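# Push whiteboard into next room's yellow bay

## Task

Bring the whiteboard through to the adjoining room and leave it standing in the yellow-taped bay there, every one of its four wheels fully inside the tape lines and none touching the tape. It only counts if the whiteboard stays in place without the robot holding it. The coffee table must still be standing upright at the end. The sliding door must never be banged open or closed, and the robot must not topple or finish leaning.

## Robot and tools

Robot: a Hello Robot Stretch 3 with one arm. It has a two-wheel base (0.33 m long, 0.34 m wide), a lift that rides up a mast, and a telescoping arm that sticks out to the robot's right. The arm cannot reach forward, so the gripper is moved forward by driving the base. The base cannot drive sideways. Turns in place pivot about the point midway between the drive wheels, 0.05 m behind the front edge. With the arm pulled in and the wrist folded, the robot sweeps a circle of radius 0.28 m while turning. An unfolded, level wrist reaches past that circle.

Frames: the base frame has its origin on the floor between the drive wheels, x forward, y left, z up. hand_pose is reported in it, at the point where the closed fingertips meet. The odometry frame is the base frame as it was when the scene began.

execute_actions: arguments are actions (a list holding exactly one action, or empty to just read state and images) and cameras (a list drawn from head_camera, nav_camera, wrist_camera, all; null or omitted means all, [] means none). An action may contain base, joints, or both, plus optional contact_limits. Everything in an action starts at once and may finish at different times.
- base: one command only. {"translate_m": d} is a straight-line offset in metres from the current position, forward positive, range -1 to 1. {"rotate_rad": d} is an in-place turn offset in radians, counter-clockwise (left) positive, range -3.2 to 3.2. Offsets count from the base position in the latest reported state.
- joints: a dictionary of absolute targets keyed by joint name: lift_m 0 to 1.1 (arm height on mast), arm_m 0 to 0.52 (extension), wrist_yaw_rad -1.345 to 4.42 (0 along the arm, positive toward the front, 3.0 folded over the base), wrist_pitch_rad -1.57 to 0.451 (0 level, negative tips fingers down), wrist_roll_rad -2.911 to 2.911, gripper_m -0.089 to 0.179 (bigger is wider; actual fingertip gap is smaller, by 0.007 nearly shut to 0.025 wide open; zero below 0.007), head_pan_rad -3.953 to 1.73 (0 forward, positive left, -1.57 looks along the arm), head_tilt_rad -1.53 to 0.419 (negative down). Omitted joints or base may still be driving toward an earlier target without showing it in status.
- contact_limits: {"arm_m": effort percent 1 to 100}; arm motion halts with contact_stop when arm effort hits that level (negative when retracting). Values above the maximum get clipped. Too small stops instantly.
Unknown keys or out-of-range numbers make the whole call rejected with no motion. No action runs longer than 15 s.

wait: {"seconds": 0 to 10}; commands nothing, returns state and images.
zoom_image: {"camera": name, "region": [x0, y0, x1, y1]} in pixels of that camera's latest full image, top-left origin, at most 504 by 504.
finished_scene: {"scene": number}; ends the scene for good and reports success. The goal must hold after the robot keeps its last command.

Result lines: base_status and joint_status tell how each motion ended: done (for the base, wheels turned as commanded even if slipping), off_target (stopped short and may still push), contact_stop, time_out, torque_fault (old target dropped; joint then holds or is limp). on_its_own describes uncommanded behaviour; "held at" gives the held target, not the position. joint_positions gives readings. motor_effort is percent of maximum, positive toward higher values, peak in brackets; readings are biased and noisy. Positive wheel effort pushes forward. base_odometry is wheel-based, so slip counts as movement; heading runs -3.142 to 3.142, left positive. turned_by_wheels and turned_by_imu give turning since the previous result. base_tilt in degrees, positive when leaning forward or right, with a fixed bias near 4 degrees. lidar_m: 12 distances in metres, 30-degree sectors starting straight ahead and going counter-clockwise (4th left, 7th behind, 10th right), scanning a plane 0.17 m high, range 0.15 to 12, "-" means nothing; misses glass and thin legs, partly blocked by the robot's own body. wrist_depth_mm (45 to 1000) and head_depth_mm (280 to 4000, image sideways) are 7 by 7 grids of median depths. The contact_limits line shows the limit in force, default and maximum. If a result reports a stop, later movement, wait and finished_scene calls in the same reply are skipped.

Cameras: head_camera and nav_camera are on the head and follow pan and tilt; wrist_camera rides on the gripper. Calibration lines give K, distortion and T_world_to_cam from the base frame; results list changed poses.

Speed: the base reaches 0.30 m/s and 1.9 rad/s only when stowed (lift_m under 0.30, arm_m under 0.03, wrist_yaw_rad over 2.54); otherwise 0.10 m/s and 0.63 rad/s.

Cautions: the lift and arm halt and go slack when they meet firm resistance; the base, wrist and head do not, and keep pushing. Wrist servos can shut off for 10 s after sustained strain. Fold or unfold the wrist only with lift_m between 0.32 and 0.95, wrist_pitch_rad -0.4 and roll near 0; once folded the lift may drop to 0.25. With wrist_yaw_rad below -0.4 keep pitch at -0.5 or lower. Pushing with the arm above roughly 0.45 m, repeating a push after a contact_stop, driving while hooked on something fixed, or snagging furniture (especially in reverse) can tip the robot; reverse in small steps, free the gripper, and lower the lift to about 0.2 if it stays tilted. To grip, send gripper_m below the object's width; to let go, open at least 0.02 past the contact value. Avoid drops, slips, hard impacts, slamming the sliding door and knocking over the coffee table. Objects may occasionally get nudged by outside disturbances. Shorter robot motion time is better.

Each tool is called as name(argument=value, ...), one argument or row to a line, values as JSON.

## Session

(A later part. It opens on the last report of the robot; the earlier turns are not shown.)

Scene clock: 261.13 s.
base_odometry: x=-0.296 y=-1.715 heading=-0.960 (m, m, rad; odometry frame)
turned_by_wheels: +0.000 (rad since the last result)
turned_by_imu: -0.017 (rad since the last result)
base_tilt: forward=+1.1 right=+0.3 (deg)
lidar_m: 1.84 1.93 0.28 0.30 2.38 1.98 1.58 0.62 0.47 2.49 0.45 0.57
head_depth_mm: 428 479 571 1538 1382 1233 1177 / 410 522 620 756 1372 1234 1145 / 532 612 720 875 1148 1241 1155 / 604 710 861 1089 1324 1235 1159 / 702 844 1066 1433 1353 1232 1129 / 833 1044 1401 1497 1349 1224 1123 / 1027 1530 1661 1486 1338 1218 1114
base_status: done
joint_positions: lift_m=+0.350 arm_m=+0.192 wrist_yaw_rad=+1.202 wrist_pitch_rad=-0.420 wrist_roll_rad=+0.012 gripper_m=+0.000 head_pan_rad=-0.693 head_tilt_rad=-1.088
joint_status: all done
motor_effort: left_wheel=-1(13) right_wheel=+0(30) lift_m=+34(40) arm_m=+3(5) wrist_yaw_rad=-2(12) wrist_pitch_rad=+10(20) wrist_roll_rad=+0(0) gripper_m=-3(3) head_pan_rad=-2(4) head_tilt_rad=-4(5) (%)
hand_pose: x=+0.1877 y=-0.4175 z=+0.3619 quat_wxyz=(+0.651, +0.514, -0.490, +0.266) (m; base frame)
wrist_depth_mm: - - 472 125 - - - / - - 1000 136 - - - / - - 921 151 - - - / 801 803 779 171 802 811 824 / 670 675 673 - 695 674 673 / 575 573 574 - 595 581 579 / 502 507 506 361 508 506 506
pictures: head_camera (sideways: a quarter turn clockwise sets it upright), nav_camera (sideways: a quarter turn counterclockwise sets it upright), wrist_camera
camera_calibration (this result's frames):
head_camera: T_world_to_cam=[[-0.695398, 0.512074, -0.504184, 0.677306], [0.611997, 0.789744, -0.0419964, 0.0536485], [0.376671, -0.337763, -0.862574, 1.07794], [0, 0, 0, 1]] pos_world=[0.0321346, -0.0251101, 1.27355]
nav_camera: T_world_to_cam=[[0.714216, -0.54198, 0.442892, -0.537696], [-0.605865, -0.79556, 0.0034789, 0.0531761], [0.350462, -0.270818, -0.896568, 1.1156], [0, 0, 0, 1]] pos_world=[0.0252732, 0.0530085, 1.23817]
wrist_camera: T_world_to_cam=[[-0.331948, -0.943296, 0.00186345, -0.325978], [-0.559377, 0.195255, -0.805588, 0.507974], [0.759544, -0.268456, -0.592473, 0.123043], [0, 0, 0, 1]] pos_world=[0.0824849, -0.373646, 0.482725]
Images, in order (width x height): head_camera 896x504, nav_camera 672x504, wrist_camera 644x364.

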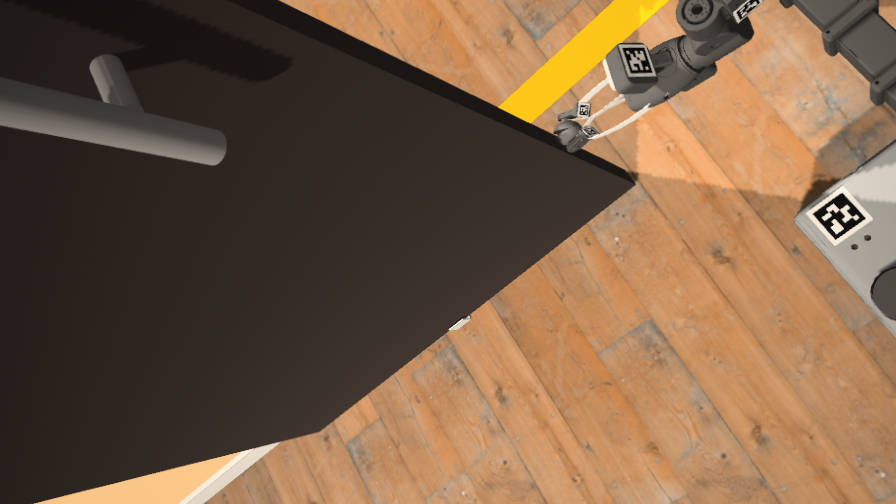

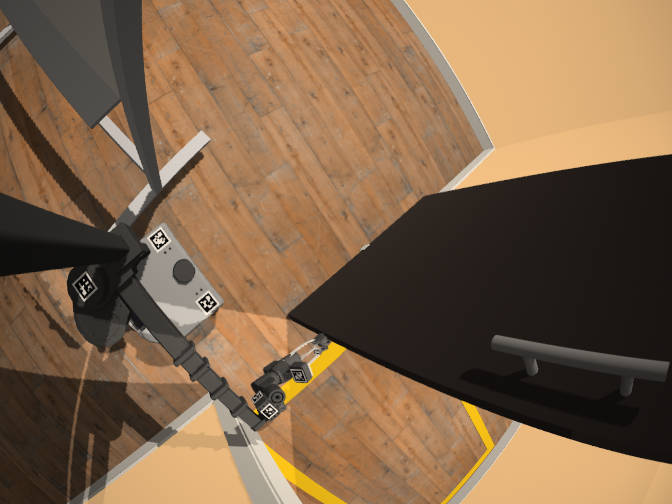

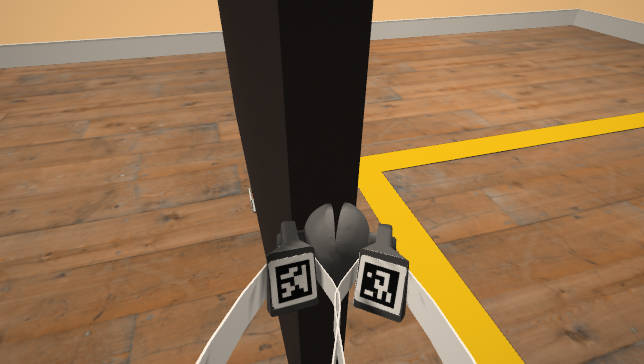

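execute_actions(
  actions=[
    {"base":{"translate_m":0.2},"joints":{"arm_m":0.184}},
  ],
)

Scene clock: 268.03 s.
base_odometry: x=-0.181 y=-1.879 heading=-0.960 (m, m, rad; odometry frame)
turned_by_wheels: +0.000 (rad since the last result)
turned_by_imu: -0.001 (rad since the last result)
base_tilt: forward=+1.0 right=+0.2 (deg)
lidar_m: 1.64 1.72 2.04 1.56 2.37 2.18 1.60 0.61 0.58 2.49 0.45 0.58
head_depth_mm: 435 486 575 1537 1380 1280 1175 / 415 523 629 765 1372 1238 1143 / 539 620 729 885 1160 1241 1158 / 612 720 872 1101 1336 1235 1157 / 711 858 1080 1431 1352 1232 1128 / 843 1058 1419 1497 1348 1224 1123 / 1042 1578 1671 1481 1338 1220 1116
base_status: done
joint_positions: lift_m=+0.350 arm_m=+0.184 wrist_yaw_rad=+1.197 wrist_pitch_rad=-0.420 wrist_roll_rad=+0.012 gripper_m=+0.000 head_pan_rad=-0.693 head_tilt_rad=-1.088
joint_status: all done
motor_effort: left_wheel=-1(8) right_wheel=+0(22) lift_m=+34(34) arm_m=-1(3) wrist_yaw_rad=+2(11) wrist_pitch_rad=+10(14) wrist_roll_rad=+0(0) gripper_m=-4(4) head_pan_rad=-3(2) head_tilt_rad=-4(4) (%)
hand_pose: x=+0.1873 y=-0.4111 z=+0.3619 quat_wxyz=(+0.652, +0.513, -0.492, +0.265) (m; base frame)
wrist_depth_mm: - - 647 129 381 - - / - - - 141 - - - / - - 923 156 935 - - / 795 805 781 174 788 816 827 / 674 671 683 - 679 670 684 / 580 579 577 - 600 586 585 / 503 505 505 334 511 507 511
pictures: head_camera (sideways: a quarter turn clockwise sets it upright), nav_camera (sideways: a quarter turn counterclockwise sets it upright), wrist_camera
camera_calibration (this result's frames):
head_camera: T_world_to_cam=[[-0.695398, 0.512074, -0.504184, 0.677306], [0.611997, 0.789744, -0.0419964, 0.0536486], [0.376671, -0.337764, -0.862574, 1.07794], [0, 0, 0, 1]] pos_world=[0.0321346, -0.0251101, 1.27355]
nav_camera: T_world_to_cam=[[0.714216, -0.54198, 0.442892, -0.537696], [-0.605865, -0.79556, 0.0034789, 0.0531761], [0.350462, -0.270818, -0.896568, 1.1156], [0, 0, 0, 1]] pos_world=[0.0252732, 0.0530085, 1.23817]
wrist_camera: T_world_to_cam=[[-0.336388, -0.941722, 0.00186189, -0.318565], [-0.558485, 0.197901, -0.805562, 0.507404], [0.758246, -0.272021, -0.592509, 0.123848], [0, 0, 0, 1]] pos_world=[0.0823089, -0.366727, 0.48272]
Images, in order (width x height): head_camera 896x504, nav_camera 672x504, wrist_camera 644x364.

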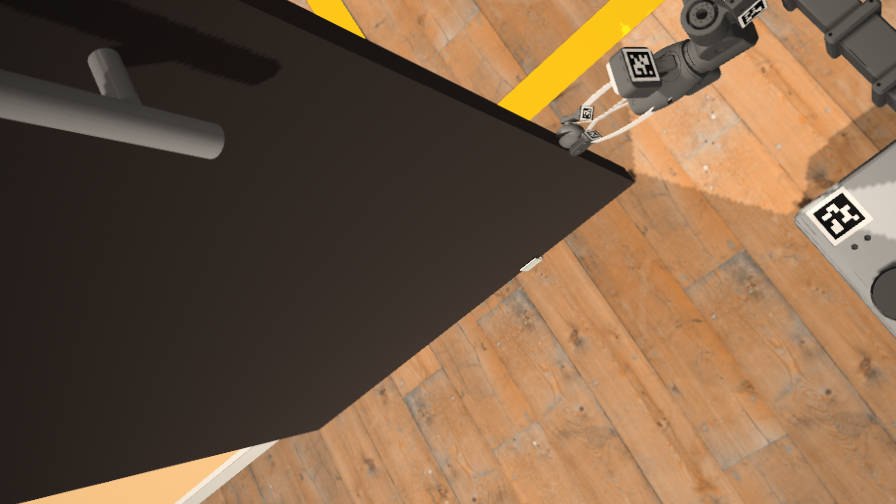

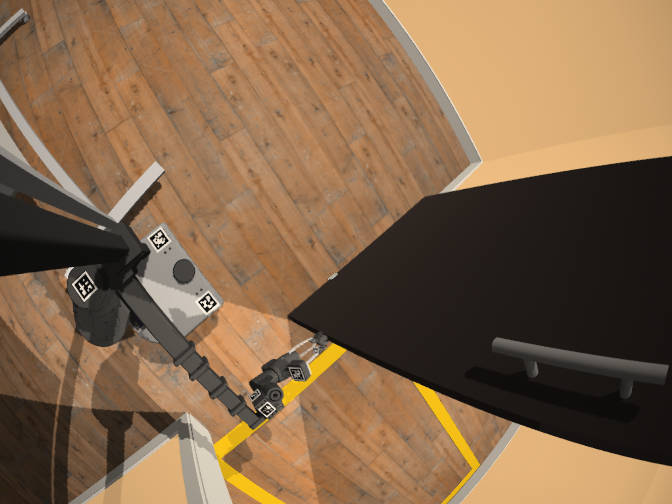

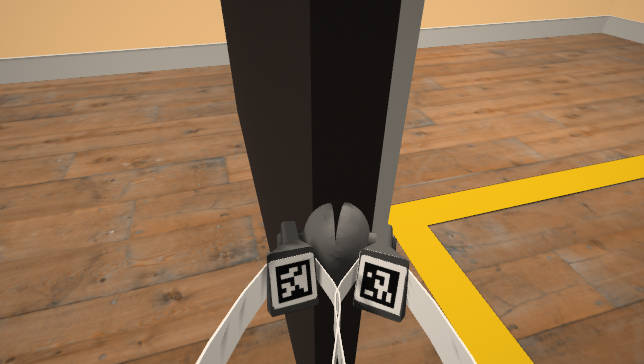

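execute_actions(
  actions=[
    {"base":{"translate_m":0.17},"joints":{"head_pan_rad":-1.3,"head_tilt_rad":-0.8}},
  ],
)

Scene clock: 280.67 s.
base_odometry: x=-0.083 y=-2.018 heading=-0.960 (m, m, rad; odometry frame)
turned_by_wheels: +0.000 (rad since the last result)
turned_by_imu: -0.001 (rad since the last result)
base_tilt: forward=+1.1 right=+0.2 (deg)
lidar_m: 1.47 1.54 2.16 2.00 0.38 0.38 1.61 0.70 0.79 2.49 0.46 0.59
head_depth_mm: 2156 2434 2511 1983 1637 1401 1222 / 2235 2516 2465 1972 1633 1396 1269 / 2320 2576 2448 1945 1623 1390 1169 / 2375 2673 2418 1939 1614 1378 1165 / 2454 2749 2400 1882 1566 1333 1159 / 388 432 490 566 682 874 1150 / 376 428 492 590 727 949 1166
base_status: done
joint_positions: lift_m=+0.350 arm_m=+0.184 wrist_yaw_rad=+1.198 wrist_pitch_rad=-0.420 wrist_roll_rad=+0.012 gripper_m=+0.000 head_pan_rad=-1.293 head_tilt_rad=-0.804
joint_status: all done
motor_effort: left_wheel=-1(6) right_wheel=+1(21) lift_m=+34(34) arm_m=+0(2) wrist_yaw_rad=+2(5) wrist_pitch_rad=+10(15) wrist_roll_rad=+0(0) gripper_m=-3(4) head_pan_rad=-2(26) head_tilt_rad=+1(15) (%)
hand_pose: x=+0.1873 y=-0.4109 z=+0.3619 quat_wxyz=(+0.652, +0.513, -0.492, +0.265) (m; base frame)
wrist_depth_mm: - - 771 132 188 209 - / - - - 144 207 232 - / - - 972 159 234 264 - / 803 820 777 178 264 757 818 / 673 676 676 - 304 658 682 / 578 577 579 - 362 578 583 / 502 509 504 298 425 508 506
pictures: head_camera (sideways: a quarter turn clockwise sets it upright), nav_camera (sideways: a quarter turn counterclockwise sets it upright), wrist_camera
camera_calibration (this result's frames):
head_camera: T_world_to_cam=[[-0.236858, 0.646187, -0.725494, 0.962858], [0.954527, 0.293928, -0.0498353, 0.0617816], [0.18104, -0.704307, -0.686422, 0.850093], [0, 0, 0, 1]] pos_world=[0.0151876, -0.0416185, 1.28515]
nav_camera: T_world_to_cam=[[0.239855, -0.696712, 0.676063, -0.838573], [-0.949881, -0.312241, 0.0152222, 0.0399827], [0.200489, -0.645831, -0.736686, 0.90867], [0, 0, 0, 1]] pos_world=[0.056936, 0.0150869, 1.23572]
wrist_camera: T_world_to_cam=[[-0.336292, -0.941756, 0.00186311, -0.318404], [-0.558468, 0.19783, -0.805591, 0.50736], [0.758302, -0.271954, -0.592469, 0.123901], [0, 0, 0, 1]] pos_world=[0.082313, -0.366535, 0.482725]
Images, in order (width x height): head_camera 896x504, nav_camera 672x504, wrist_camera 644x364.

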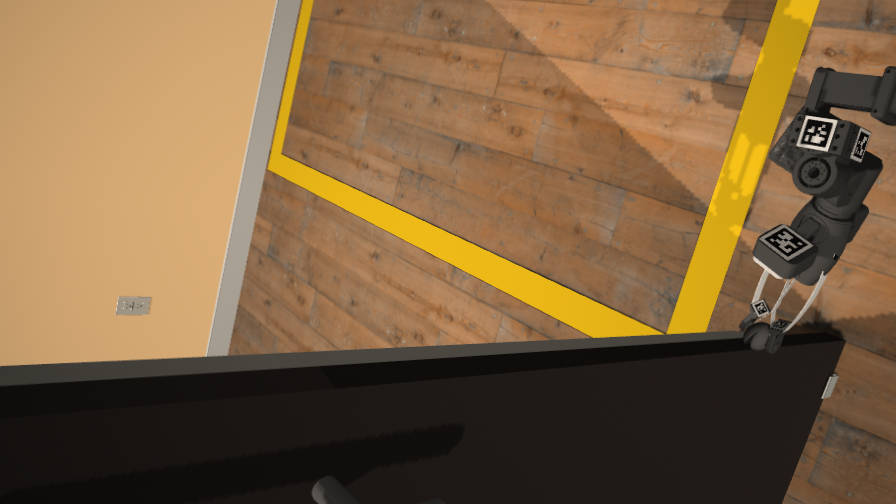

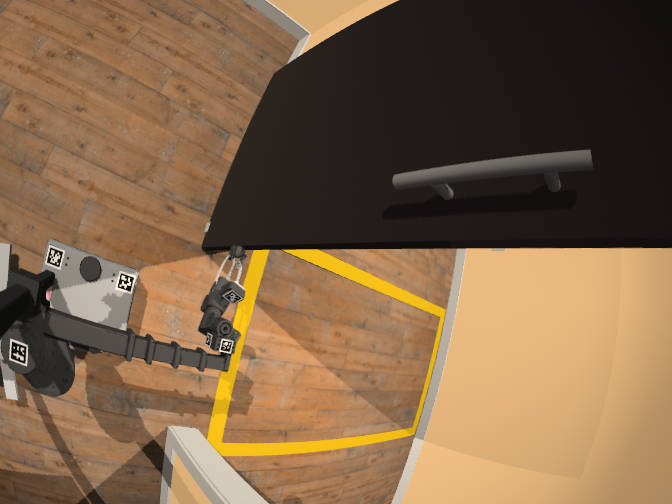

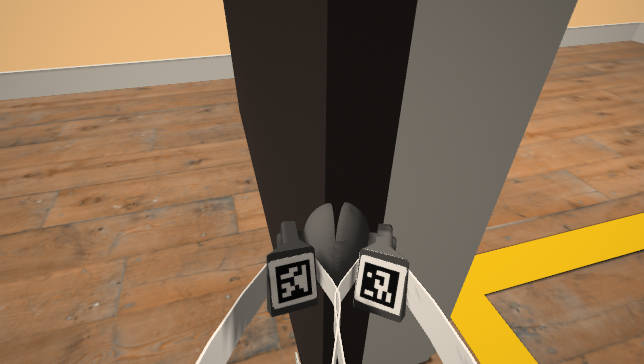

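execute_actions(
  actions=[
    {"base":{"translate_m":-0.06},"joints":{"arm_m":0.0,"wrist_yaw_rad":2.9,"head_pan_rad":1.2,"head_tilt_rad":-0.6}},
  ],
  cameras=["nav_camera","head_camera"],
)

Scene clock: 327.10 s.
base_odometry: x=-0.118 y=-1.969 heading=-0.960 (m, m, rad; odometry frame)
turned_by_wheels: +0.000 (rad since the last result)
turned_by_imu: -0.001 (rad since the last result)
base_tilt: forward=+1.1 right=+0.2 (deg)
lidar_m: 1.53 1.61 2.02 2.22 0.34 2.30 1.61 0.66 0.70 2.49 0.49 0.58
head_depth_mm: 2231 2352 2469 2465 2007 1622 1345 / 2256 2294 2567 2600 1998 1605 1345 / 2156 2335 2608 2515 1976 1596 1336 / 2088 2258 2514 2449 1962 1587 1324 / 2030 2153 2373 2398 1940 1580 1319 / 2001 2159 2389 2480 1922 1559 1313 / 1921 2086 2295 2423 1899 1550 1303
base_status: done
joint_positions: lift_m=+0.350 arm_m=+0.000 wrist_yaw_rad=+2.898 wrist_pitch_rad=-0.419 wrist_roll_rad=+0.012 gripper_m=+0.000 head_pan_rad=+1.193 head_tilt_rad=-0.606
joint_status: all done
motor_effort: left_wheel=-1(4) right_wheel=+1(2) lift_m=+34(34) arm_m=-2(4) wrist_yaw_rad=+2(3) wrist_pitch_rad=+10(10) wrist_roll_rad=+0(0) gripper_m=-4(3) head_pan_rad=+3(31) head_tilt_rad=+2(11) (%)
hand_pose: x=+0.0329 y=+0.0722 z=+0.3621 quat_wxyz=(+0.231, +0.708, +0.061, +0.665) (m; base frame)
wrist_depth_mm: - - - - - - - / 369 - - - - - - / 339 - - - - - - / 344 - 800 822 817 823 808 / 393 663 669 - 695 680 674 / 445 447 509 - 597 582 587 / 478 519 - 506 505 508 507
pictures: head_camera (sideways: a quarter turn clockwise sets it upright), nav_camera (sideways: a quarter turn counterclockwise sets it upright)
camera_calibration (this result's frames):
head_camera: T_world_to_cam=[[-0.148773, -0.511629, -0.846228, 1.11971], [-0.931986, 0.358605, -0.0529633, 0.0773749], [0.33056, 0.780793, -0.530182, 0.64593], [0, 0, 0, 1]] pos_world=[0.0251757, 0.0407899, 1.29409]
nav_camera: T_world_to_cam=[[0.180438, 0.561633, 0.807472, -1.00948], [0.941845, -0.335278, 0.0227363, 0.0186558], [0.283497, 0.75641, -0.589468, 0.716673], [0, 0, 0, 1]] pos_world=[-0.0385969, 0.0311141, 1.23716]
Images, in order (width x height): head_camera 896x504, nav_camera 672x504.

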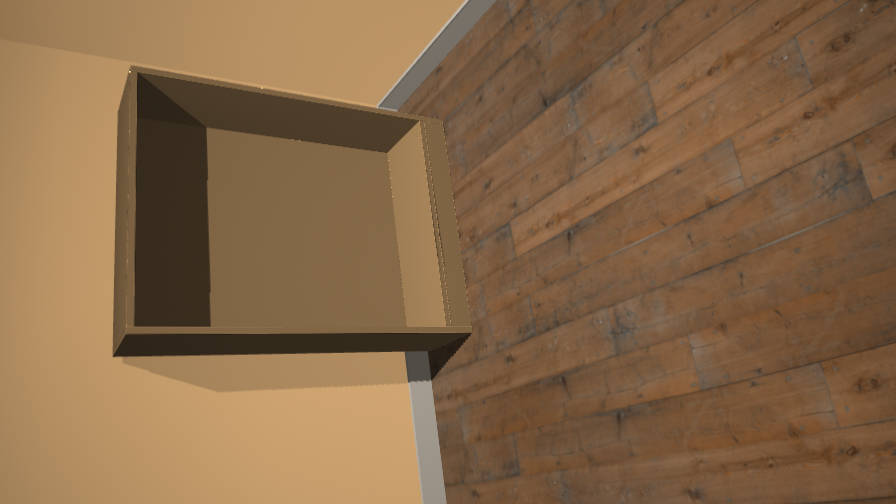

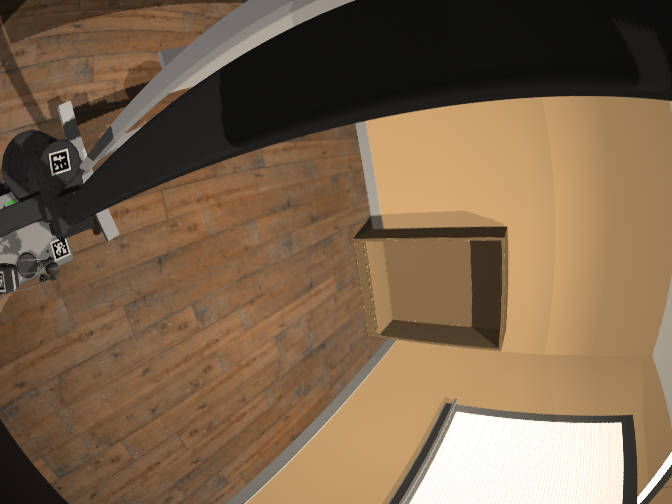

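execute_actions(
  actions=[
    {"joints":{"lift_m":0.29,"head_pan_rad":-1.9,"head_tilt_rad":-0.45}},
  ],
  cameras=["nav_camera"],
)

execute_actions(
  actions=[
    {"base":{"translate_m":-0.97},"joints":{"head_pan_rad":0.5,"head_tilt_rad":-0.9}},
  ],
  cameras=["nav_camera", "head_camera"],
)

Scene clock: 340.03 s.
base_odometry: x=-0.118 y=-1.969 heading=-0.960 (m, m, rad; odometry frame)
turned_by_wheels: +0.000 (rad since the last result)
turned_by_imu: -0.001 (rad since the last result)
base_tilt: forward=+1.1 right=+0.2 (deg)
lidar_m: 1.53 1.61 2.01 2.21 0.34 2.30 1.60 0.66 0.70 2.50 0.49 0.58
head_depth_mm: 2523 2712 2955 3167 2462 850 858 / 2448 2619 2835 3062 2441 1865 1497 / 2358 2557 2757 2960 2435 1854 1489 / 2320 2468 2667 2888 2394 1836 1474 / 2236 2392 2561 2783 2392 1813 1469 / 2179 2324 2504 2687 2370 1808 1460 / 2117 2253 2425 2594 2317 1800 1448
base_status: not commanded
joint_positions: lift_m=+0.291 arm_m=+0.000 wrist_yaw_rad=+2.898 wrist_pitch_rad=-0.419 wrist_roll_rad=+0.012 gripper_m=+0.000 head_pan_rad=-1.893 head_tilt_rad=-0.458
joint_status: all done
motor_effort: left_wheel=-1(1) right_wheel=+0(1) lift_m=+16(29) arm_m=-2(3) wrist_yaw_rad=+2(2) wrist_pitch_rad=+10(10) wrist_roll_rad=+0(0) gripper_m=-4(3) head_pan_rad=-2(31) head_tilt_rad=+2(11) (%)
hand_pose: x=+0.0329 y=+0.0723 z=+0.3031 quat_wxyz=(+0.231, +0.708, +0.061, +0.665) (m; base frame)
wrist_depth_mm: - - - - - - - / 342 - - - - - - / 804 - 895 890 901 908 902 / 343 - 716 715 715 718 723 / 392 517 481 - 608 590 598 / 405 480 524 - 528 512 513 / 454 - - 448 444 444 447
pictures: nav_camera (sideways: a quarter turn counterclockwise sets it upright)
camera_calibration (this result's frames):
nav_camera: T_world_to_cam=[[-0.109069, -0.452024, 0.885312, -1.10922], [-0.957957, 0.285563, 0.0277848, 0.0236671], [-0.265372, -0.845061, -0.464166, 0.556993], [0, 0, 0, 1]] pos_world=[0.0495012, -0.0374593, 1.23988]
Images, in order (width x height): nav_camera 672x504.

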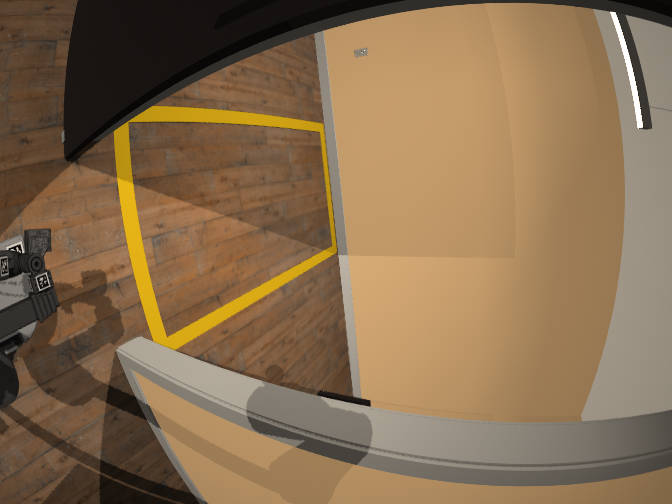

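Scene clock: 344.97 s.
base_odometry: x=-0.674 y=-1.174 heading=-0.960 (m, m, rad; odometry frame)
turned_by_wheels: +0.000 (rad since the last result)
turned_by_imu: -0.005 (rad since the last result)
base_tilt: forward=+1.1 right=+0.2 (deg)
lidar_m: 1.60 0.79 1.60 2.29 1.75 1.30 1.26 0.60 0.44 0.43 0.45 0.61
head_depth_mm: 2295 2517 2193 1809 1544 1346 1188 / 2377 2619 2178 1793 1528 1340 1181 / 697 799 1969 1731 1522 1329 1174 / 716 818 907 1771 1455 1286 1176 / 739 848 1949 1753 1505 1314 1167 / 763 878 1980 1664 1494 1303 1160 / 789 916 2013 1658 1482 1299 1152
base_status: done
joint_positions: lift_m=+0.291 arm_m=+0.000 wrist_yaw_rad=+2.898 wrist_pitch_rad=-0.419 wrist_roll_rad=+0.012 gripper_m=+0.000 head_pan_rad=+0.493 head_tilt_rad=-0.890
joint_status: all done
motor_effort: left_wheel=-1(10) right_wheel=+0(6) lift_m=+16(16) arm_m=-3(3) wrist_yaw_rad=+0(1) wrist_pitch_rad=+10(10) wrist_roll_rad=+0(0) gripper_m=-3(3) head_pan_rad=+3(31) head_tilt_rad=-4(20) (%)
hand_pose: x=+0.0328 y=+0.0724 z=+0.3031 quat_wxyz=(+0.231, +0.708, +0.061, +0.665) (m; base frame)
wrist_depth_mm: - - - - - - - / - - - - - - - / 890 - 903 895 894 906 901 / 715 - 718 712 718 719 722 / 596 579 592 - 607 595 559 / 508 510 517 - 529 509 514 / 458 - - 446 443 445 448
pictures: head_camera (sideways: a quarter turn clockwise sets it upright), nav_camera (sideways: a quarter turn counterclockwise sets it upright)
camera_calibration (this result's frames):
head_camera: T_world_to_cam=[[-0.633354, -0.397529, -0.663953, 0.88508], [-0.494532, 0.867841, -0.0478625, 0.068047], [0.595232, 0.298032, -0.746241, 0.925363], [0, 0, 0, 1]] pos_world=[0.0434138, 0.0170031, 1.28145]
nav_camera: T_world_to_cam=[[0.678181, 0.409146, 0.610468, -0.755777], [0.508755, -0.860831, 0.0117572, 0.0355976], [0.53032, 0.302605, -0.791954, 0.978525], [0, 0, 0, 1]] pos_world=[-0.0244884, 0.0437597, 1.23591]
Images, in order (width x height): head_camera 896x504, nav_camera 672x504.

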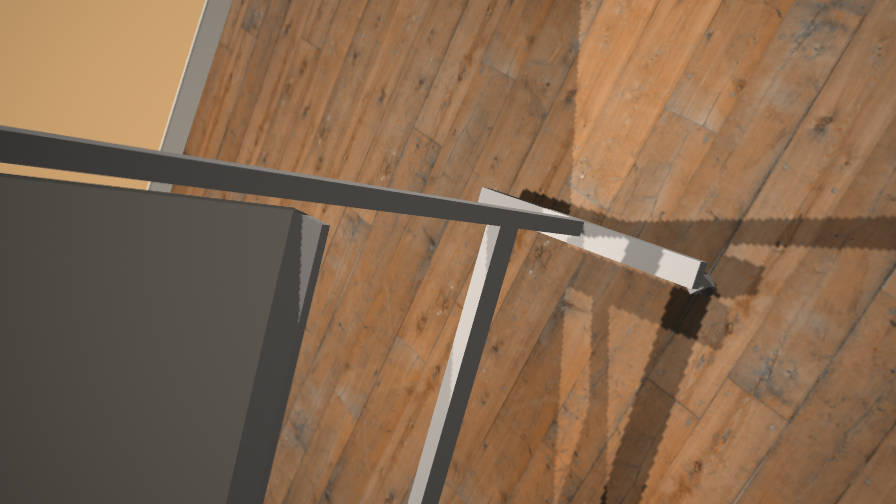

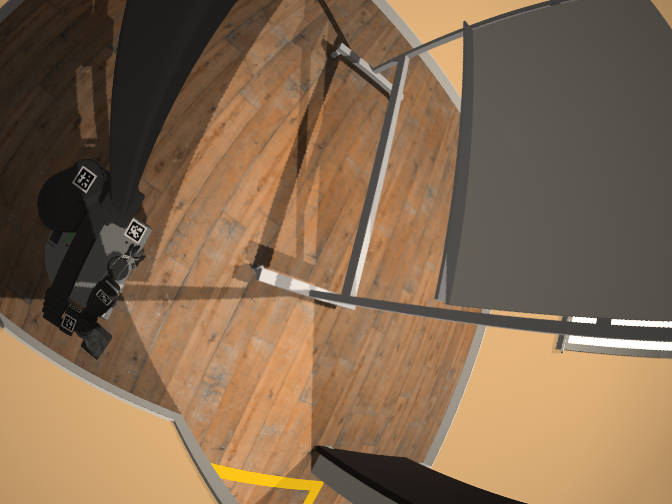

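execute_actions(
  actions=[
    {"base":{"rotate_rad":1.565},"joints":{"head_pan_rad":-0.8,"head_tilt_rad":-0.9}},
  ],
  cameras=[],
)

execute_actions(
  actions=[
    {"base":{"translate_m":1.0},"joints":{"head_pan_rad":-1.57,"head_tilt_rad":-1.0}},
  ],
  cameras=["nav_camera", "head_camera"],
)

Scene clock: 376.60 s.
base_odometry: x=-0.674 y=-1.174 heading=+0.604 (m, m, rad; odometry frame)
turned_by_wheels: +1.565 (rad since the last result)
turned_by_imu: +1.541 (rad since the last result)
base_tilt: forward=+1.1 right=+0.2 (deg)
lidar_m: 2.29 1.75 1.30 1.26 0.60 0.44 0.43 0.45 0.60 1.58 0.78 1.60
head_depth_mm: 693 775 867 1724 1536 1346 1190 / 734 821 900 1800 1387 1336 1185 / 778 878 1994 1779 1526 1280 1177 / 829 943 2065 1682 1517 1324 1174 / 885 994 2112 1680 1507 1313 1167 / 949 1062 2097 1735 1494 1308 1160 / 1021 2343 1963 1734 1486 1296 1152
base_status: done
joint_positions: lift_m=+0.291 arm_m=+0.000 wrist_yaw_rad=+2.898 wrist_pitch_rad=-0.419 wrist_roll_rad=+0.012 gripper_m=+0.000 head_pan_rad=-0.793 head_tilt_rad=-0.890
joint_status: all done
motor_effort: left_wheel=-4(8) right_wheel=+2(8) lift_m=+16(16) arm_m=-3(2) wrist_yaw_rad=+1(1) wrist_pitch_rad=+10(10) wrist_roll_rad=+0(0) gripper_m=-3(4) head_pan_rad=-2(32) head_tilt_rad=-4(0) (%)
hand_pose: x=+0.0328 y=+0.0724 z=+0.3031 quat_wxyz=(+0.231, +0.708, +0.061, +0.665) (m; base frame)
wrist_depth_mm: - - - - - - - / 652 - - - - - - / 654 - 893 904 896 897 919 / 650 - 718 712 722 731 724 / 581 586 600 - 606 599 602 / 503 507 528 - 527 510 513 / 453 - - 444 446 447 445
pictures: none
No camera images: the call's "cameras" was empty. Leave "cameras" out to get every camera's image.

Scene clock: 381.60 s.
base_odometry: x=+0.149 y=-0.606 heading=+0.604 (m, m, rad; odometry frame)
turned_by_wheels: +0.000 (rad since the last result)
turned_by_imu: +0.003 (rad since the last result)
base_tilt: forward=+1.1 right=+0.2 (deg)
lidar_m: 1.29 1.36 1.28 1.24 1.29 1.47 1.43 1.49 1.02 2.52 1.79 0.71
head_depth_mm: 563 663 769 1664 1447 1288 1160 / 554 652 750 1645 1418 1283 1157 / 544 636 742 1639 1407 1279 1187 / 535 625 724 1623 1379 1270 1185 / 526 612 712 1616 1359 1267 1136 / 516 601 701 1605 1368 1258 1138 / 508 590 692 1564 1355 1255 1127
base_status: done
joint_positions: lift_m=+0.291 arm_m=+0.000 wrist_yaw_rad=+2.898 wrist_pitch_rad=-0.419 wrist_roll_rad=+0.012 gripper_m=+0.000 head_pan_rad=-1.563 head_tilt_rad=-0.988
joint_status: all done
motor_effort: left_wheel=-3(8) right_wheel=+2(6) lift_m=+16(16) arm_m=-2(3) wrist_yaw_rad=+1(1) wrist_pitch_rad=+10(10) wrist_roll_rad=+0(0) gripper_m=-4(3) head_pan_rad=-3(28) head_tilt_rad=-4(10) (%)
hand_pose: x=+0.0328 y=+0.0724 z=+0.3031 quat_wxyz=(+0.231, +0.708, +0.061, +0.665) (m; base frame)
wrist_depth_mm: - - - - - - - / - - - - - - - / 892 - 894 896 902 900 916 / 715 - 727 713 722 720 732 / 598 582 597 - 603 600 601 / 504 507 523 - 526 512 510 / 455 - - 444 445 443 448
pictures: head_camera (sideways: a quarter turn clockwise sets it upright), nav_camera (sideways: a quarter turn counterclockwise sets it upright)
camera_calibration (this result's frames):
head_camera: T_world_to_cam=[[-0.0565119, 0.80711, -0.58769, 0.782196], [0.998293, 0.0370022, -0.045178, 0.0554399], [-0.0147178, -0.589241, -0.807824, 1.00916], [0, 0, 0, 1]] pos_world=[0.00371066, -0.0387319, 1.27742]
nav_camera: T_world_to_cam=[[0.0458284, -0.846724, 0.530056, -0.647159], [-0.998757, -0.0492405, 0.00769423, 0.0500842], [0.0195853, -0.52975, -0.847928, 1.05441], [0, 0, 0, 1]] pos_world=[0.0590293, 0.0130734, 1.23671]
Images, in order (width x height): head_camera 896x504, nav_camera 672x504.

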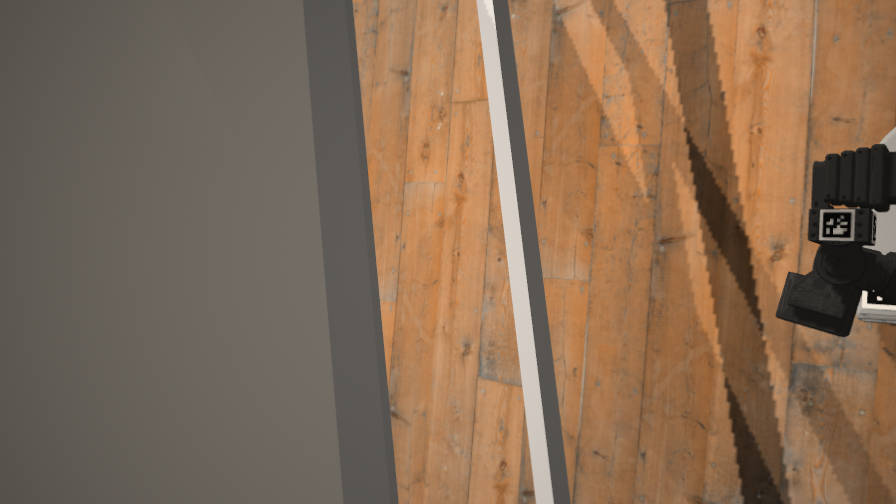

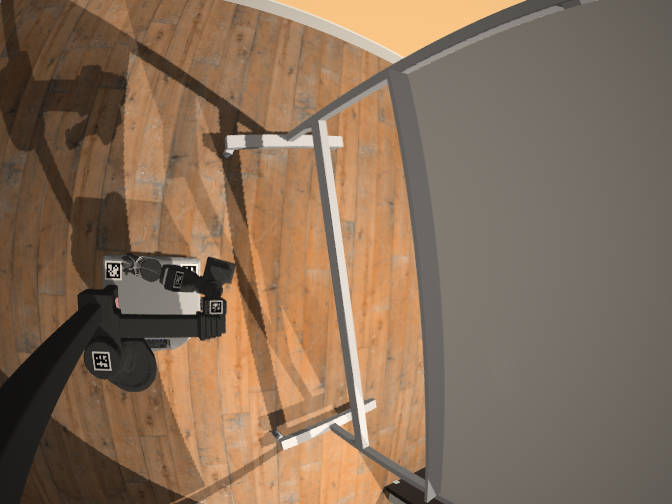

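execute_actions(
  actions=[
    {"joints":{"lift_m":0.34}},
  ],
  cameras=[],
)

execute_actions(
  actions=[
    {"base":{"translate_m":0.15},"joints":{"wrist_yaw_rad":0.0}},
  ],
  cameras=[],
)

execute_actions(
  actions=[
    {"joints":{"wrist_pitch_rad":0.0,"lift_m":0.25}},
  ],
)

Scene clock: 401.30 s.
base_odometry: x=+0.149 y=-0.606 heading=+0.604 (m, m, rad; odometry frame)
turned_by_wheels: +0.000 (rad since the last result)
turned_by_imu: -0.001 (rad since the last result)
base_tilt: forward=+1.1 right=+0.3 (deg)
lidar_m: 1.29 1.36 1.28 1.24 1.29 1.47 1.43 1.49 1.01 2.52 1.78 0.71
head_depth_mm: 563 663 771 1659 1458 1292 1162 / 553 651 751 1646 1420 1285 1158 / 543 638 743 1635 1406 1274 1190 / 534 625 723 1622 1387 1275 - / 526 614 713 1614 1374 1267 1129 / 517 601 700 1599 1368 1266 1136 / 508 589 692 1565 1355 1252 1126
base_status: not commanded
joint_positions: lift_m=+0.339 arm_m=+0.000 wrist_yaw_rad=+2.898 wrist_pitch_rad=-0.419 wrist_roll_rad=+0.012 gripper_m=+0.000 head_pan_rad=-1.563 head_tilt_rad=-0.988
joint_status: all done
motor_effort: left_wheel=-3(3) right_wheel=+2(2) lift_m=+39(40) arm_m=-3(3) wrist_yaw_rad=+1(1) wrist_pitch_rad=+10(10) wrist_roll_rad=+0(0) gripper_m=-4(4) head_pan_rad=-3(3) head_tilt_rad=-4(4) (%)
hand_pose: x=+0.0328 y=+0.0724 z=+0.3520 quat_wxyz=(+0.230, +0.708, +0.061, +0.665) (m; base frame)
wrist_depth_mm: - - - - - - - / - - - - - - - / - - 999 998 - - - / 783 - 803 799 812 807 808 / 652 650 667 - 680 668 666 / 567 563 585 - 585 568 569 / 492 506 - 499 496 496 497
pictures: none
No camera images: the call's "cameras" was empty. Leave "cameras" out to get every camera's image.

Scene clock: 403.97 s.
base_odometry: x=+0.272 y=-0.521 heading=+0.604 (m, m, rad; odometry frame)
turned_by_wheels: +0.000 (rad since the last result)
turned_by_imu: +0.000 (rad since the last result)
base_tilt: forward=+1.1 right=+0.3 (deg)
lidar_m: 1.14 1.20 1.27 1.23 1.29 1.62 1.58 1.12 2.22 2.53 0.61 1.18
head_depth_mm: 532 627 738 1646 1427 1290 1161 / 523 616 722 1650 1413 1282 1154 / 514 602 712 1632 1382 1278 1186 / 506 590 706 1595 1378 1293 - / 497 578 693 1586 1371 1265 1145 / 488 568 676 1544 1363 1259 1136 / 480 557 662 1531 1338 1209 1117
base_status: done
joint_positions: lift_m=+0.339 arm_m=+0.000 wrist_yaw_rad=+0.003 wrist_pitch_rad=-0.419 wrist_roll_rad=+0.012 gripper_m=+0.000 head_pan_rad=-1.563 head_tilt_rad=-0.988
joint_status: all done
motor_effort: left_wheel=-3(5) right_wheel=+2(5) lift_m=+39(39) arm_m=-2(2) wrist_yaw_rad=-2(2) wrist_pitch_rad=+10(10) wrist_roll_rad=+0(0) gripper_m=-4(2) head_pan_rad=-2(2) head_tilt_rad=-4(4) (%)
hand_pose: x=-0.0209 y=-0.3696 z=+0.3520 quat_wxyz=(+0.688, +0.147, -0.695, -0.147) (m; base frame)
wrist_depth_mm: - - - - - - - / - - - - 353 353 367 / 307 315 329 343 359 918 928 / 801 790 798 795 800 794 810 / 556 654 661 - 683 673 671 / 474 567 571 - 582 565 577 / 486 498 495 500 494 501 500
pictures: none
No camera images: the call's "cameras" was empty. Leave "cameras" out to get every camera's image.

Scene clock: 405.63 s.
base_odometry: x=+0.272 y=-0.521 heading=+0.604 (m, m, rad; odometry frame)
turned_by_wheels: +0.000 (rad since the last result)
turned_by_imu: +0.000 (rad since the last result)
base_tilt: forward=+1.1 right=+0.2 (deg)
lidar_m: 1.14 1.20 1.27 1.24 1.29 1.62 1.58 1.12 2.22 2.53 0.61 1.18
head_depth_mm: 532 628 739 1650 1427 1292 1162 / 523 614 723 1657 1418 1283 1160 / 513 602 713 1634 1392 1274 1179 / 505 591 706 1594 1393 1272 - / 497 579 691 1591 1373 1263 1143 / 488 568 677 1548 1363 1258 1137 / 480 557 661 1532 1337 1211 1114
base_status: not commanded
joint_positions: lift_m=+0.251 arm_m=+0.000 wrist_yaw_rad=+0.002 wrist_pitch_rad=-0.022 wrist_roll_rad=+0.012 gripper_m=+0.000 head_pan_rad=-1.563 head_tilt_rad=-0.988
joint_status: all done
motor_effort: left_wheel=-3(3) right_wheel=+2(2) lift_m=+16(35) arm_m=-2(3) wrist_yaw_rad=-1(2) wrist_pitch_rad=+11(10) wrist_roll_rad=+0(0) gripper_m=-4(2) head_pan_rad=-2(3) head_tilt_rad=-4(4) (%)
hand_pose: x=-0.0208 y=-0.4010 z=+0.3595 quat_wxyz=(+0.703, +0.009, -0.711, -0.007) (m; base frame)
wrist_depth_mm: - - - - - - - / - - - - - - - / - - - - - - - / 307 312 318 329 342 356 377 / 297 310 323 - 665 980 - / 774 784 804 - 865 828 836 / 515 633 638 628 635 649 652
pictures: head_camera (sideways: a quarter turn clockwise sets it upright), nav_camera (sideways: a quarter turn counterclockwise sets it upright), wrist_camera
camera_calibration (this result's frames):
head_camera: T_world_to_cam=[[-0.0565123, 0.80711, -0.58769, 0.782196], [0.998293, 0.0370027, -0.045178, 0.0554399], [-0.0147175, -0.589241, -0.807824, 1.00916], [0, 0, 0, 1]] pos_world=[0.00371068, -0.0387319, 1.27742]
nav_camera: T_world_to_cam=[[0.0458288, -0.846724, 0.530056, -0.647159], [-0.998757, -0.0492409, 0.00769423, 0.0500842], [0.0195855, -0.52975, -0.847928, 1.05441], [0, 0, 0, 1]] pos_world=[0.0590293, 0.0130734, 1.23671]
wrist_camera: T_world_to_cam=[[-0.99946, -0.029945, 0.0135224, -0.0314578], [-0.0201529, 0.233656, -0.972111, 0.472702], [0.0259503, -0.971858, -0.234133, -0.141742], [0, 0, 0, 1]] pos_world=[-0.0182362, -0.249145, 0.426758]
Images, in order (width x height): head_camera 896x504, nav_camera 672x504, wrist_camera 644x364.

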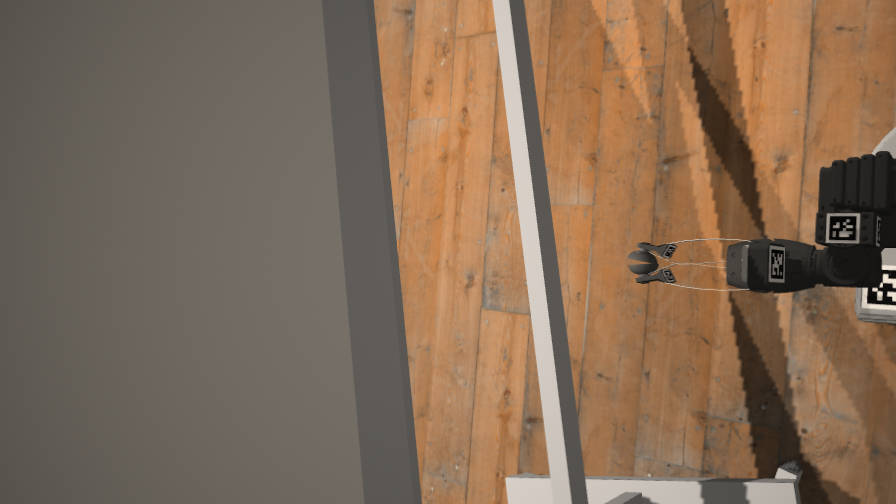

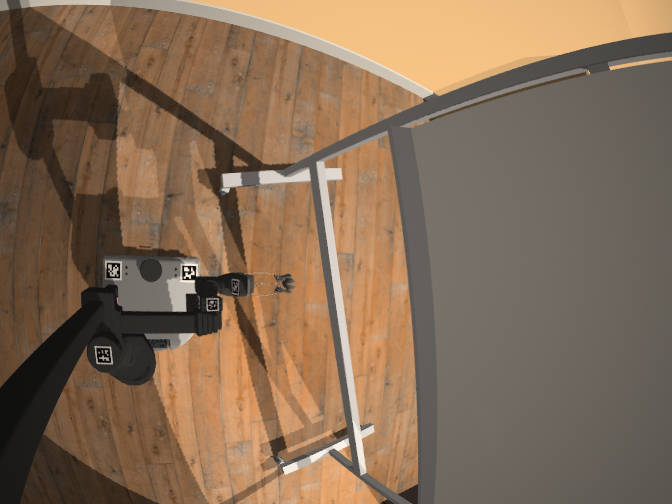

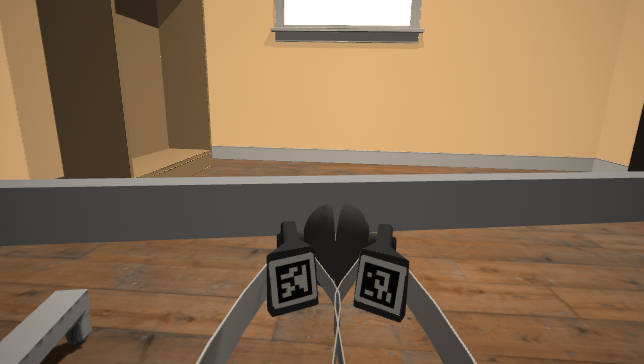

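execute_actions(
  actions=[
    {"joints":{"lift_m":0.22,"arm_m":0.1}},
  ],
  cameras=["wrist_camera"],
)

execute_actions(
  actions=[
    {"joints":{"arm_m":0.25}},
  ],
)

Scene clock: 415.50 s.
base_odometry: x=+0.272 y=-0.521 heading=+0.604 (m, m, rad; odometry frame)
turned_by_wheels: +0.000 (rad since the last result)
turned_by_imu: -0.001 (rad since the last result)
base_tilt: forward=+1.1 right=+0.3 (deg)
lidar_m: 1.14 1.20 1.27 1.24 1.29 1.63 1.57 1.12 2.22 2.52 0.61 1.18
head_depth_mm: 532 627 738 1651 1424 1291 1160 / 523 615 722 1644 1416 1284 1159 / 514 603 713 1633 1383 1299 1160 / 505 590 705 1589 1381 1300 1145 / 496 580 692 1579 1377 1268 1143 / 488 568 676 1556 1365 1256 1135 / 481 557 662 1535 1332 1213 1115
base_status: not commanded
joint_positions: lift_m=+0.221 arm_m=+0.100 wrist_yaw_rad=+0.002 wrist_pitch_rad=-0.022 wrist_roll_rad=+0.012 gripper_m=+0.000 head_pan_rad=-1.563 head_tilt_rad=-0.988
joint_status: all done
motor_effort: left_wheel=-3(3) right_wheel=+2(2) lift_m=+16(16) arm_m=+3(3) wrist_yaw_rad=-2(2) wrist_pitch_rad=+11(11) wrist_roll_rad=+0(0) gripper_m=-4(5) head_pan_rad=-2(3) head_tilt_rad=-4(4) (%)
hand_pose: x=-0.0210 y=-0.5003 z=+0.3297 quat_wxyz=(+0.703, +0.008, -0.711, -0.007) (m; base frame)
wrist_depth_mm: - - - - - - - / - - - - - - - / - - - - - - - / 201 207 216 224 234 242 254 / 204 211 219 - 239 250 264 / 728 739 748 - 806 761 764 / 549 582 584 588 589 603 604
pictures: wrist_camera
camera_calibration (this result's frames):
wrist_camera: T_world_to_cam=[[-0.999479, -0.0293089, 0.013539, -0.0338757], [-0.020005, 0.233077, -0.972253, 0.466657], [0.02534, -0.972017, -0.233542, -0.245505], [0, 0, 0, 1]] pos_world=[-0.0183015, -0.348395, 0.396832]
Images, in order (width x height): wrist_camera 644x364.

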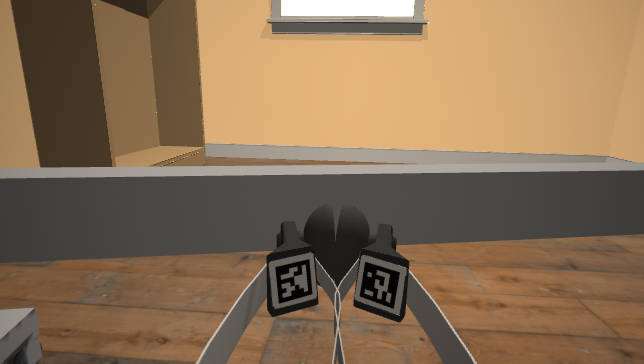

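Scene clock: 417.87 s.
base_odometry: x=+0.272 y=-0.521 heading=+0.604 (m, m, rad; odometry frame)
turned_by_wheels: +0.000 (rad since the last result)
turned_by_imu: -0.001 (rad since the last result)
base_tilt: forward=+1.2 right=+0.2 (deg)
lidar_m: 1.14 1.20 1.27 1.24 1.29 1.62 1.58 1.14 2.21 2.53 0.74 1.18
head_depth_mm: 620 727 811 1652 1448 1294 1158 / 619 723 802 1644 1441 1283 1157 / 616 719 797 1628 1448 1276 1170 / 612 714 792 1623 1475 1251 1163 / 608 709 784 1605 1410 1263 1143 / 606 705 777 1602 1411 1257 1134 / 602 700 774 1581 1336 1229 1129
base_status: not commanded
joint_positions: lift_m=+0.221 arm_m=+0.249 wrist_yaw_rad=+0.015 wrist_pitch_rad=-0.022 wrist_roll_rad=+0.012 gripper_m=+0.000 head_pan_rad=-1.563 head_tilt_rad=-0.989
joint_status: all done
motor_effort: left_wheel=+1(5) right_wheel=-3(4) lift_m=+16(15) arm_m=+6(16) wrist_yaw_rad=-10(11) wrist_pitch_rad=+12(14) wrist_roll_rad=+0(0) gripper_m=-4(5) head_pan_rad=-2(2) head_tilt_rad=-3(4) (%)
hand_pose: x=-0.0176 y=-0.6498 z=+0.3295 quat_wxyz=(+0.703, +0.013, -0.711, -0.003) (m; base frame)
wrist_depth_mm: - - - - - - - / - - - - - - - / - - - - - - - / - 188 192 196 200 205 210 / 182 182 183 - 185 185 187 / 651 667 667 - 192 689 691 / 529 585 585 578 585 603 603
pictures: head_camera (sideways: a quarter turn clockwise sets it upright), nav_camera (sideways: a quarter turn counterclockwise sets it upright), wrist_camera
camera_calibration (this result's frames):
head_camera: T_world_to_cam=[[-0.0565082, 0.807927, -0.586566, 0.780731], [0.998293, 0.037053, -0.0451367, 0.0553861], [-0.0147332, -0.588116, -0.808643, 1.01022], [0, 0, 0, 1]] pos_world=[0.00370994, -0.0386978, 1.27736]
nav_camera: T_world_to_cam=[[0.0458236, -0.847461, 0.528877, -0.645623], [-0.998758, -0.0492391, 0.00763598, 0.05016], [0.0195702, -0.528569, -0.848664, 1.05536], [0, 0, 0, 1]] pos_world=[0.0590288, 0.0131634, 1.23672]
wrist_camera: T_world_to_cam=[[-0.999005, -0.042502, 0.0135198, -0.0434432], [-0.0230847, 0.233378, -0.972112, 0.501524], [0.0381615, -0.971457, -0.234126, -0.3902], [0, 0, 0, 1]] pos_world=[-0.0169318, -0.497953, 0.396769]
Images, in order (width x height): head_camera 896x504, nav_camera 672x504, wrist_camera 644x364.

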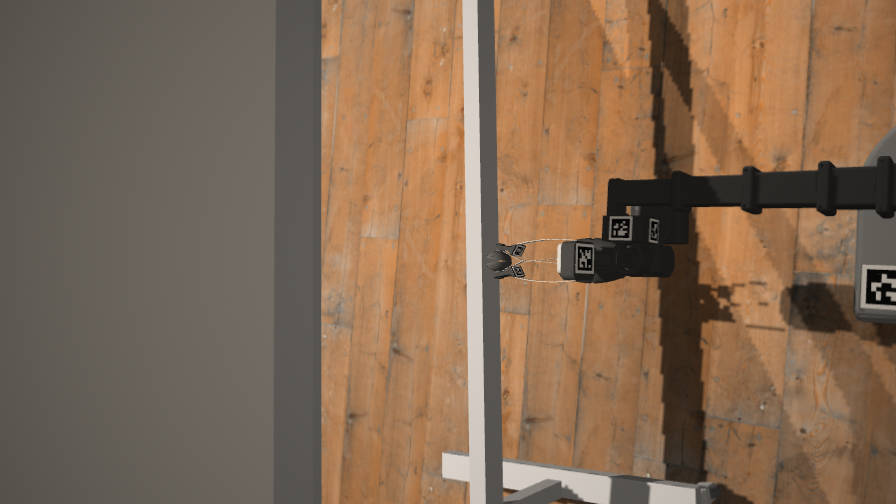

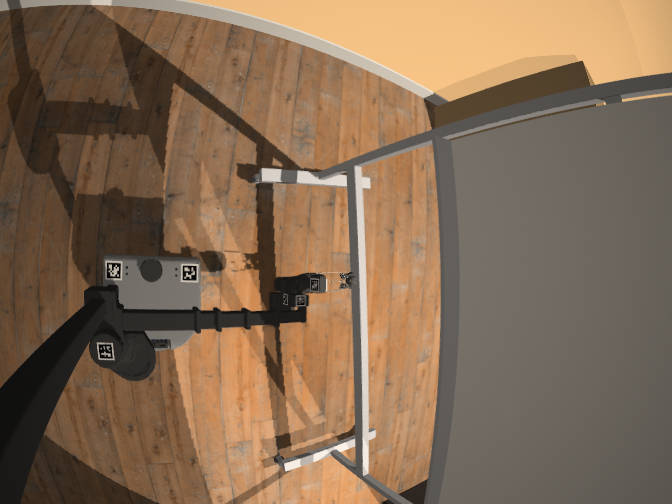

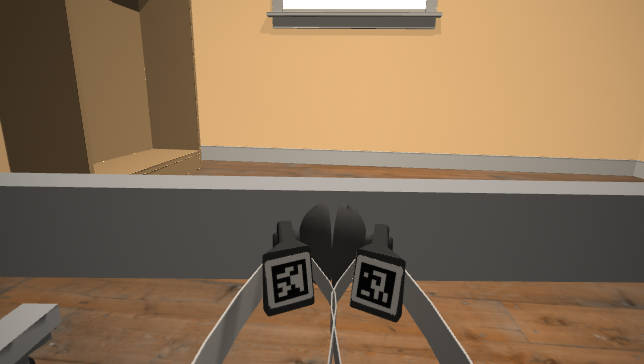

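execute_actions(
  actions=[
    {"joints":{"arm_m":0.38}},
  ],
  cameras=["nav_camera","head_camera"],
)

Scene clock: 430.50 s.
base_odometry: x=+0.272 y=-0.521 heading=+0.604 (m, m, rad; odometry frame)
turned_by_wheels: +0.000 (rad since the last result)
turned_by_imu: -0.001 (rad since the last result)
base_tilt: forward=+1.2 right=+0.2 (deg)
lidar_m: 1.15 1.20 1.27 1.24 1.29 1.63 1.58 1.16 2.21 2.53 0.90 1.18
head_depth_mm: 725 846 1921 1585 1446 1290 1158 / 731 844 1915 1583 1439 1285 1154 / 736 844 1889 1571 1435 1277 1169 / 741 851 1881 1565 1379 1272 1166 / 746 851 1867 1555 1420 1265 1142 / 751 856 1865 1578 1409 1258 1136 / 755 858 1839 1413 1359 1255 1127
base_status: not commanded
joint_positions: lift_m=+0.221 arm_m=+0.379 wrist_yaw_rad=+0.005 wrist_pitch_rad=-0.021 wrist_roll_rad=+0.012 gripper_m=+0.000 head_pan_rad=-1.563 head_tilt_rad=-0.989
joint_status: all done
motor_effort: left_wheel=+0(1) right_wheel=-1(3) lift_m=+15(16) arm_m=+6(8) wrist_yaw_rad=-3(11) wrist_pitch_rad=+11(11) wrist_roll_rad=+0(0) gripper_m=-3(5) head_pan_rad=-3(3) head_tilt_rad=-4(4) (%)
hand_pose: x=-0.0202 y=-0.7799 z=+0.3298 quat_wxyz=(+0.703, +0.010, -0.711, -0.006) (m; base frame)
wrist_depth_mm: - - - - - - - / - - - - - - - / - - - - - - - / 196 190 191 195 200 - - / 200 195 190 - 179 175 171 / 730 703 701 - 184 183 177 / 472 576 582 588 589 592 599
pictures: head_camera (sideways: a quarter turn clockwise sets it upright), nav_camera (sideways: a quarter turn counterclockwise sets it upright)
camera_calibration (this result's frames):
head_camera: T_world_to_cam=[[-0.0565083, 0.807927, -0.586566, 0.780731], [0.998293, 0.0370531, -0.0451367, 0.0553861], [-0.0147331, -0.588116, -0.808642, 1.01022], [0, 0, 0, 1]] pos_world=[0.00370995, -0.0386978, 1.27736]
nav_camera: T_world_to_cam=[[0.0458237, -0.847461, 0.528877, -0.645623], [-0.998758, -0.0492392, 0.00763598, 0.05016], [0.0195703, -0.52857, -0.848664, 1.05536], [0, 0, 0, 1]] pos_world=[0.0590288, 0.0131634, 1.23672]
Images, in order (width x height): head_camera 896x504, nav_camera 672x504.

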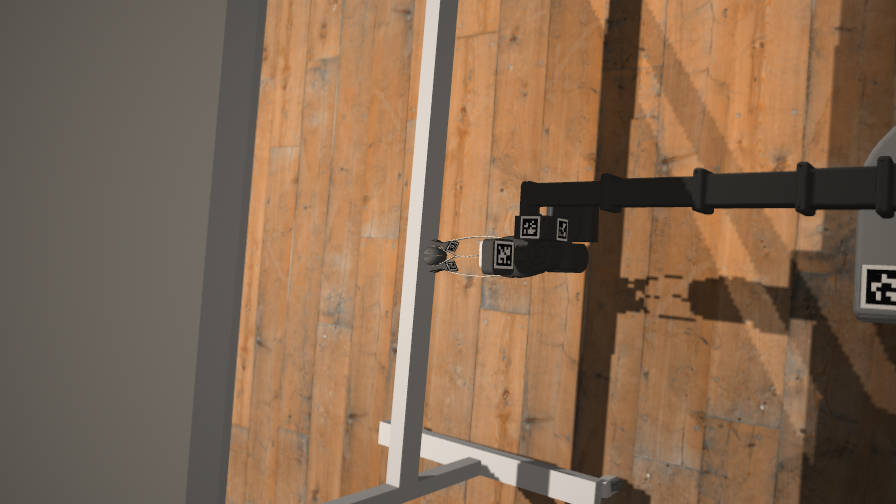

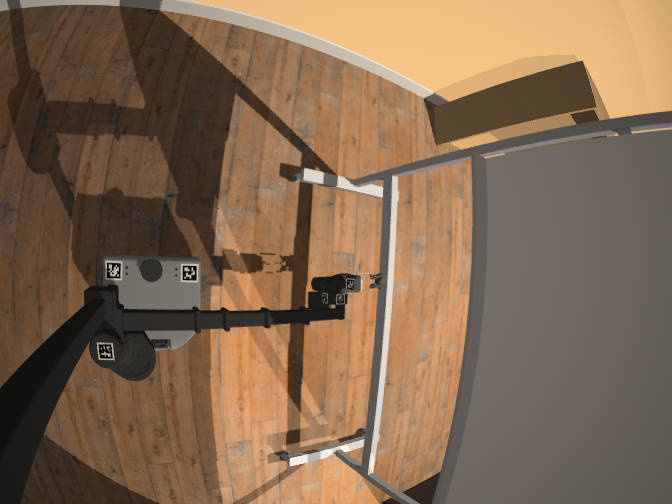

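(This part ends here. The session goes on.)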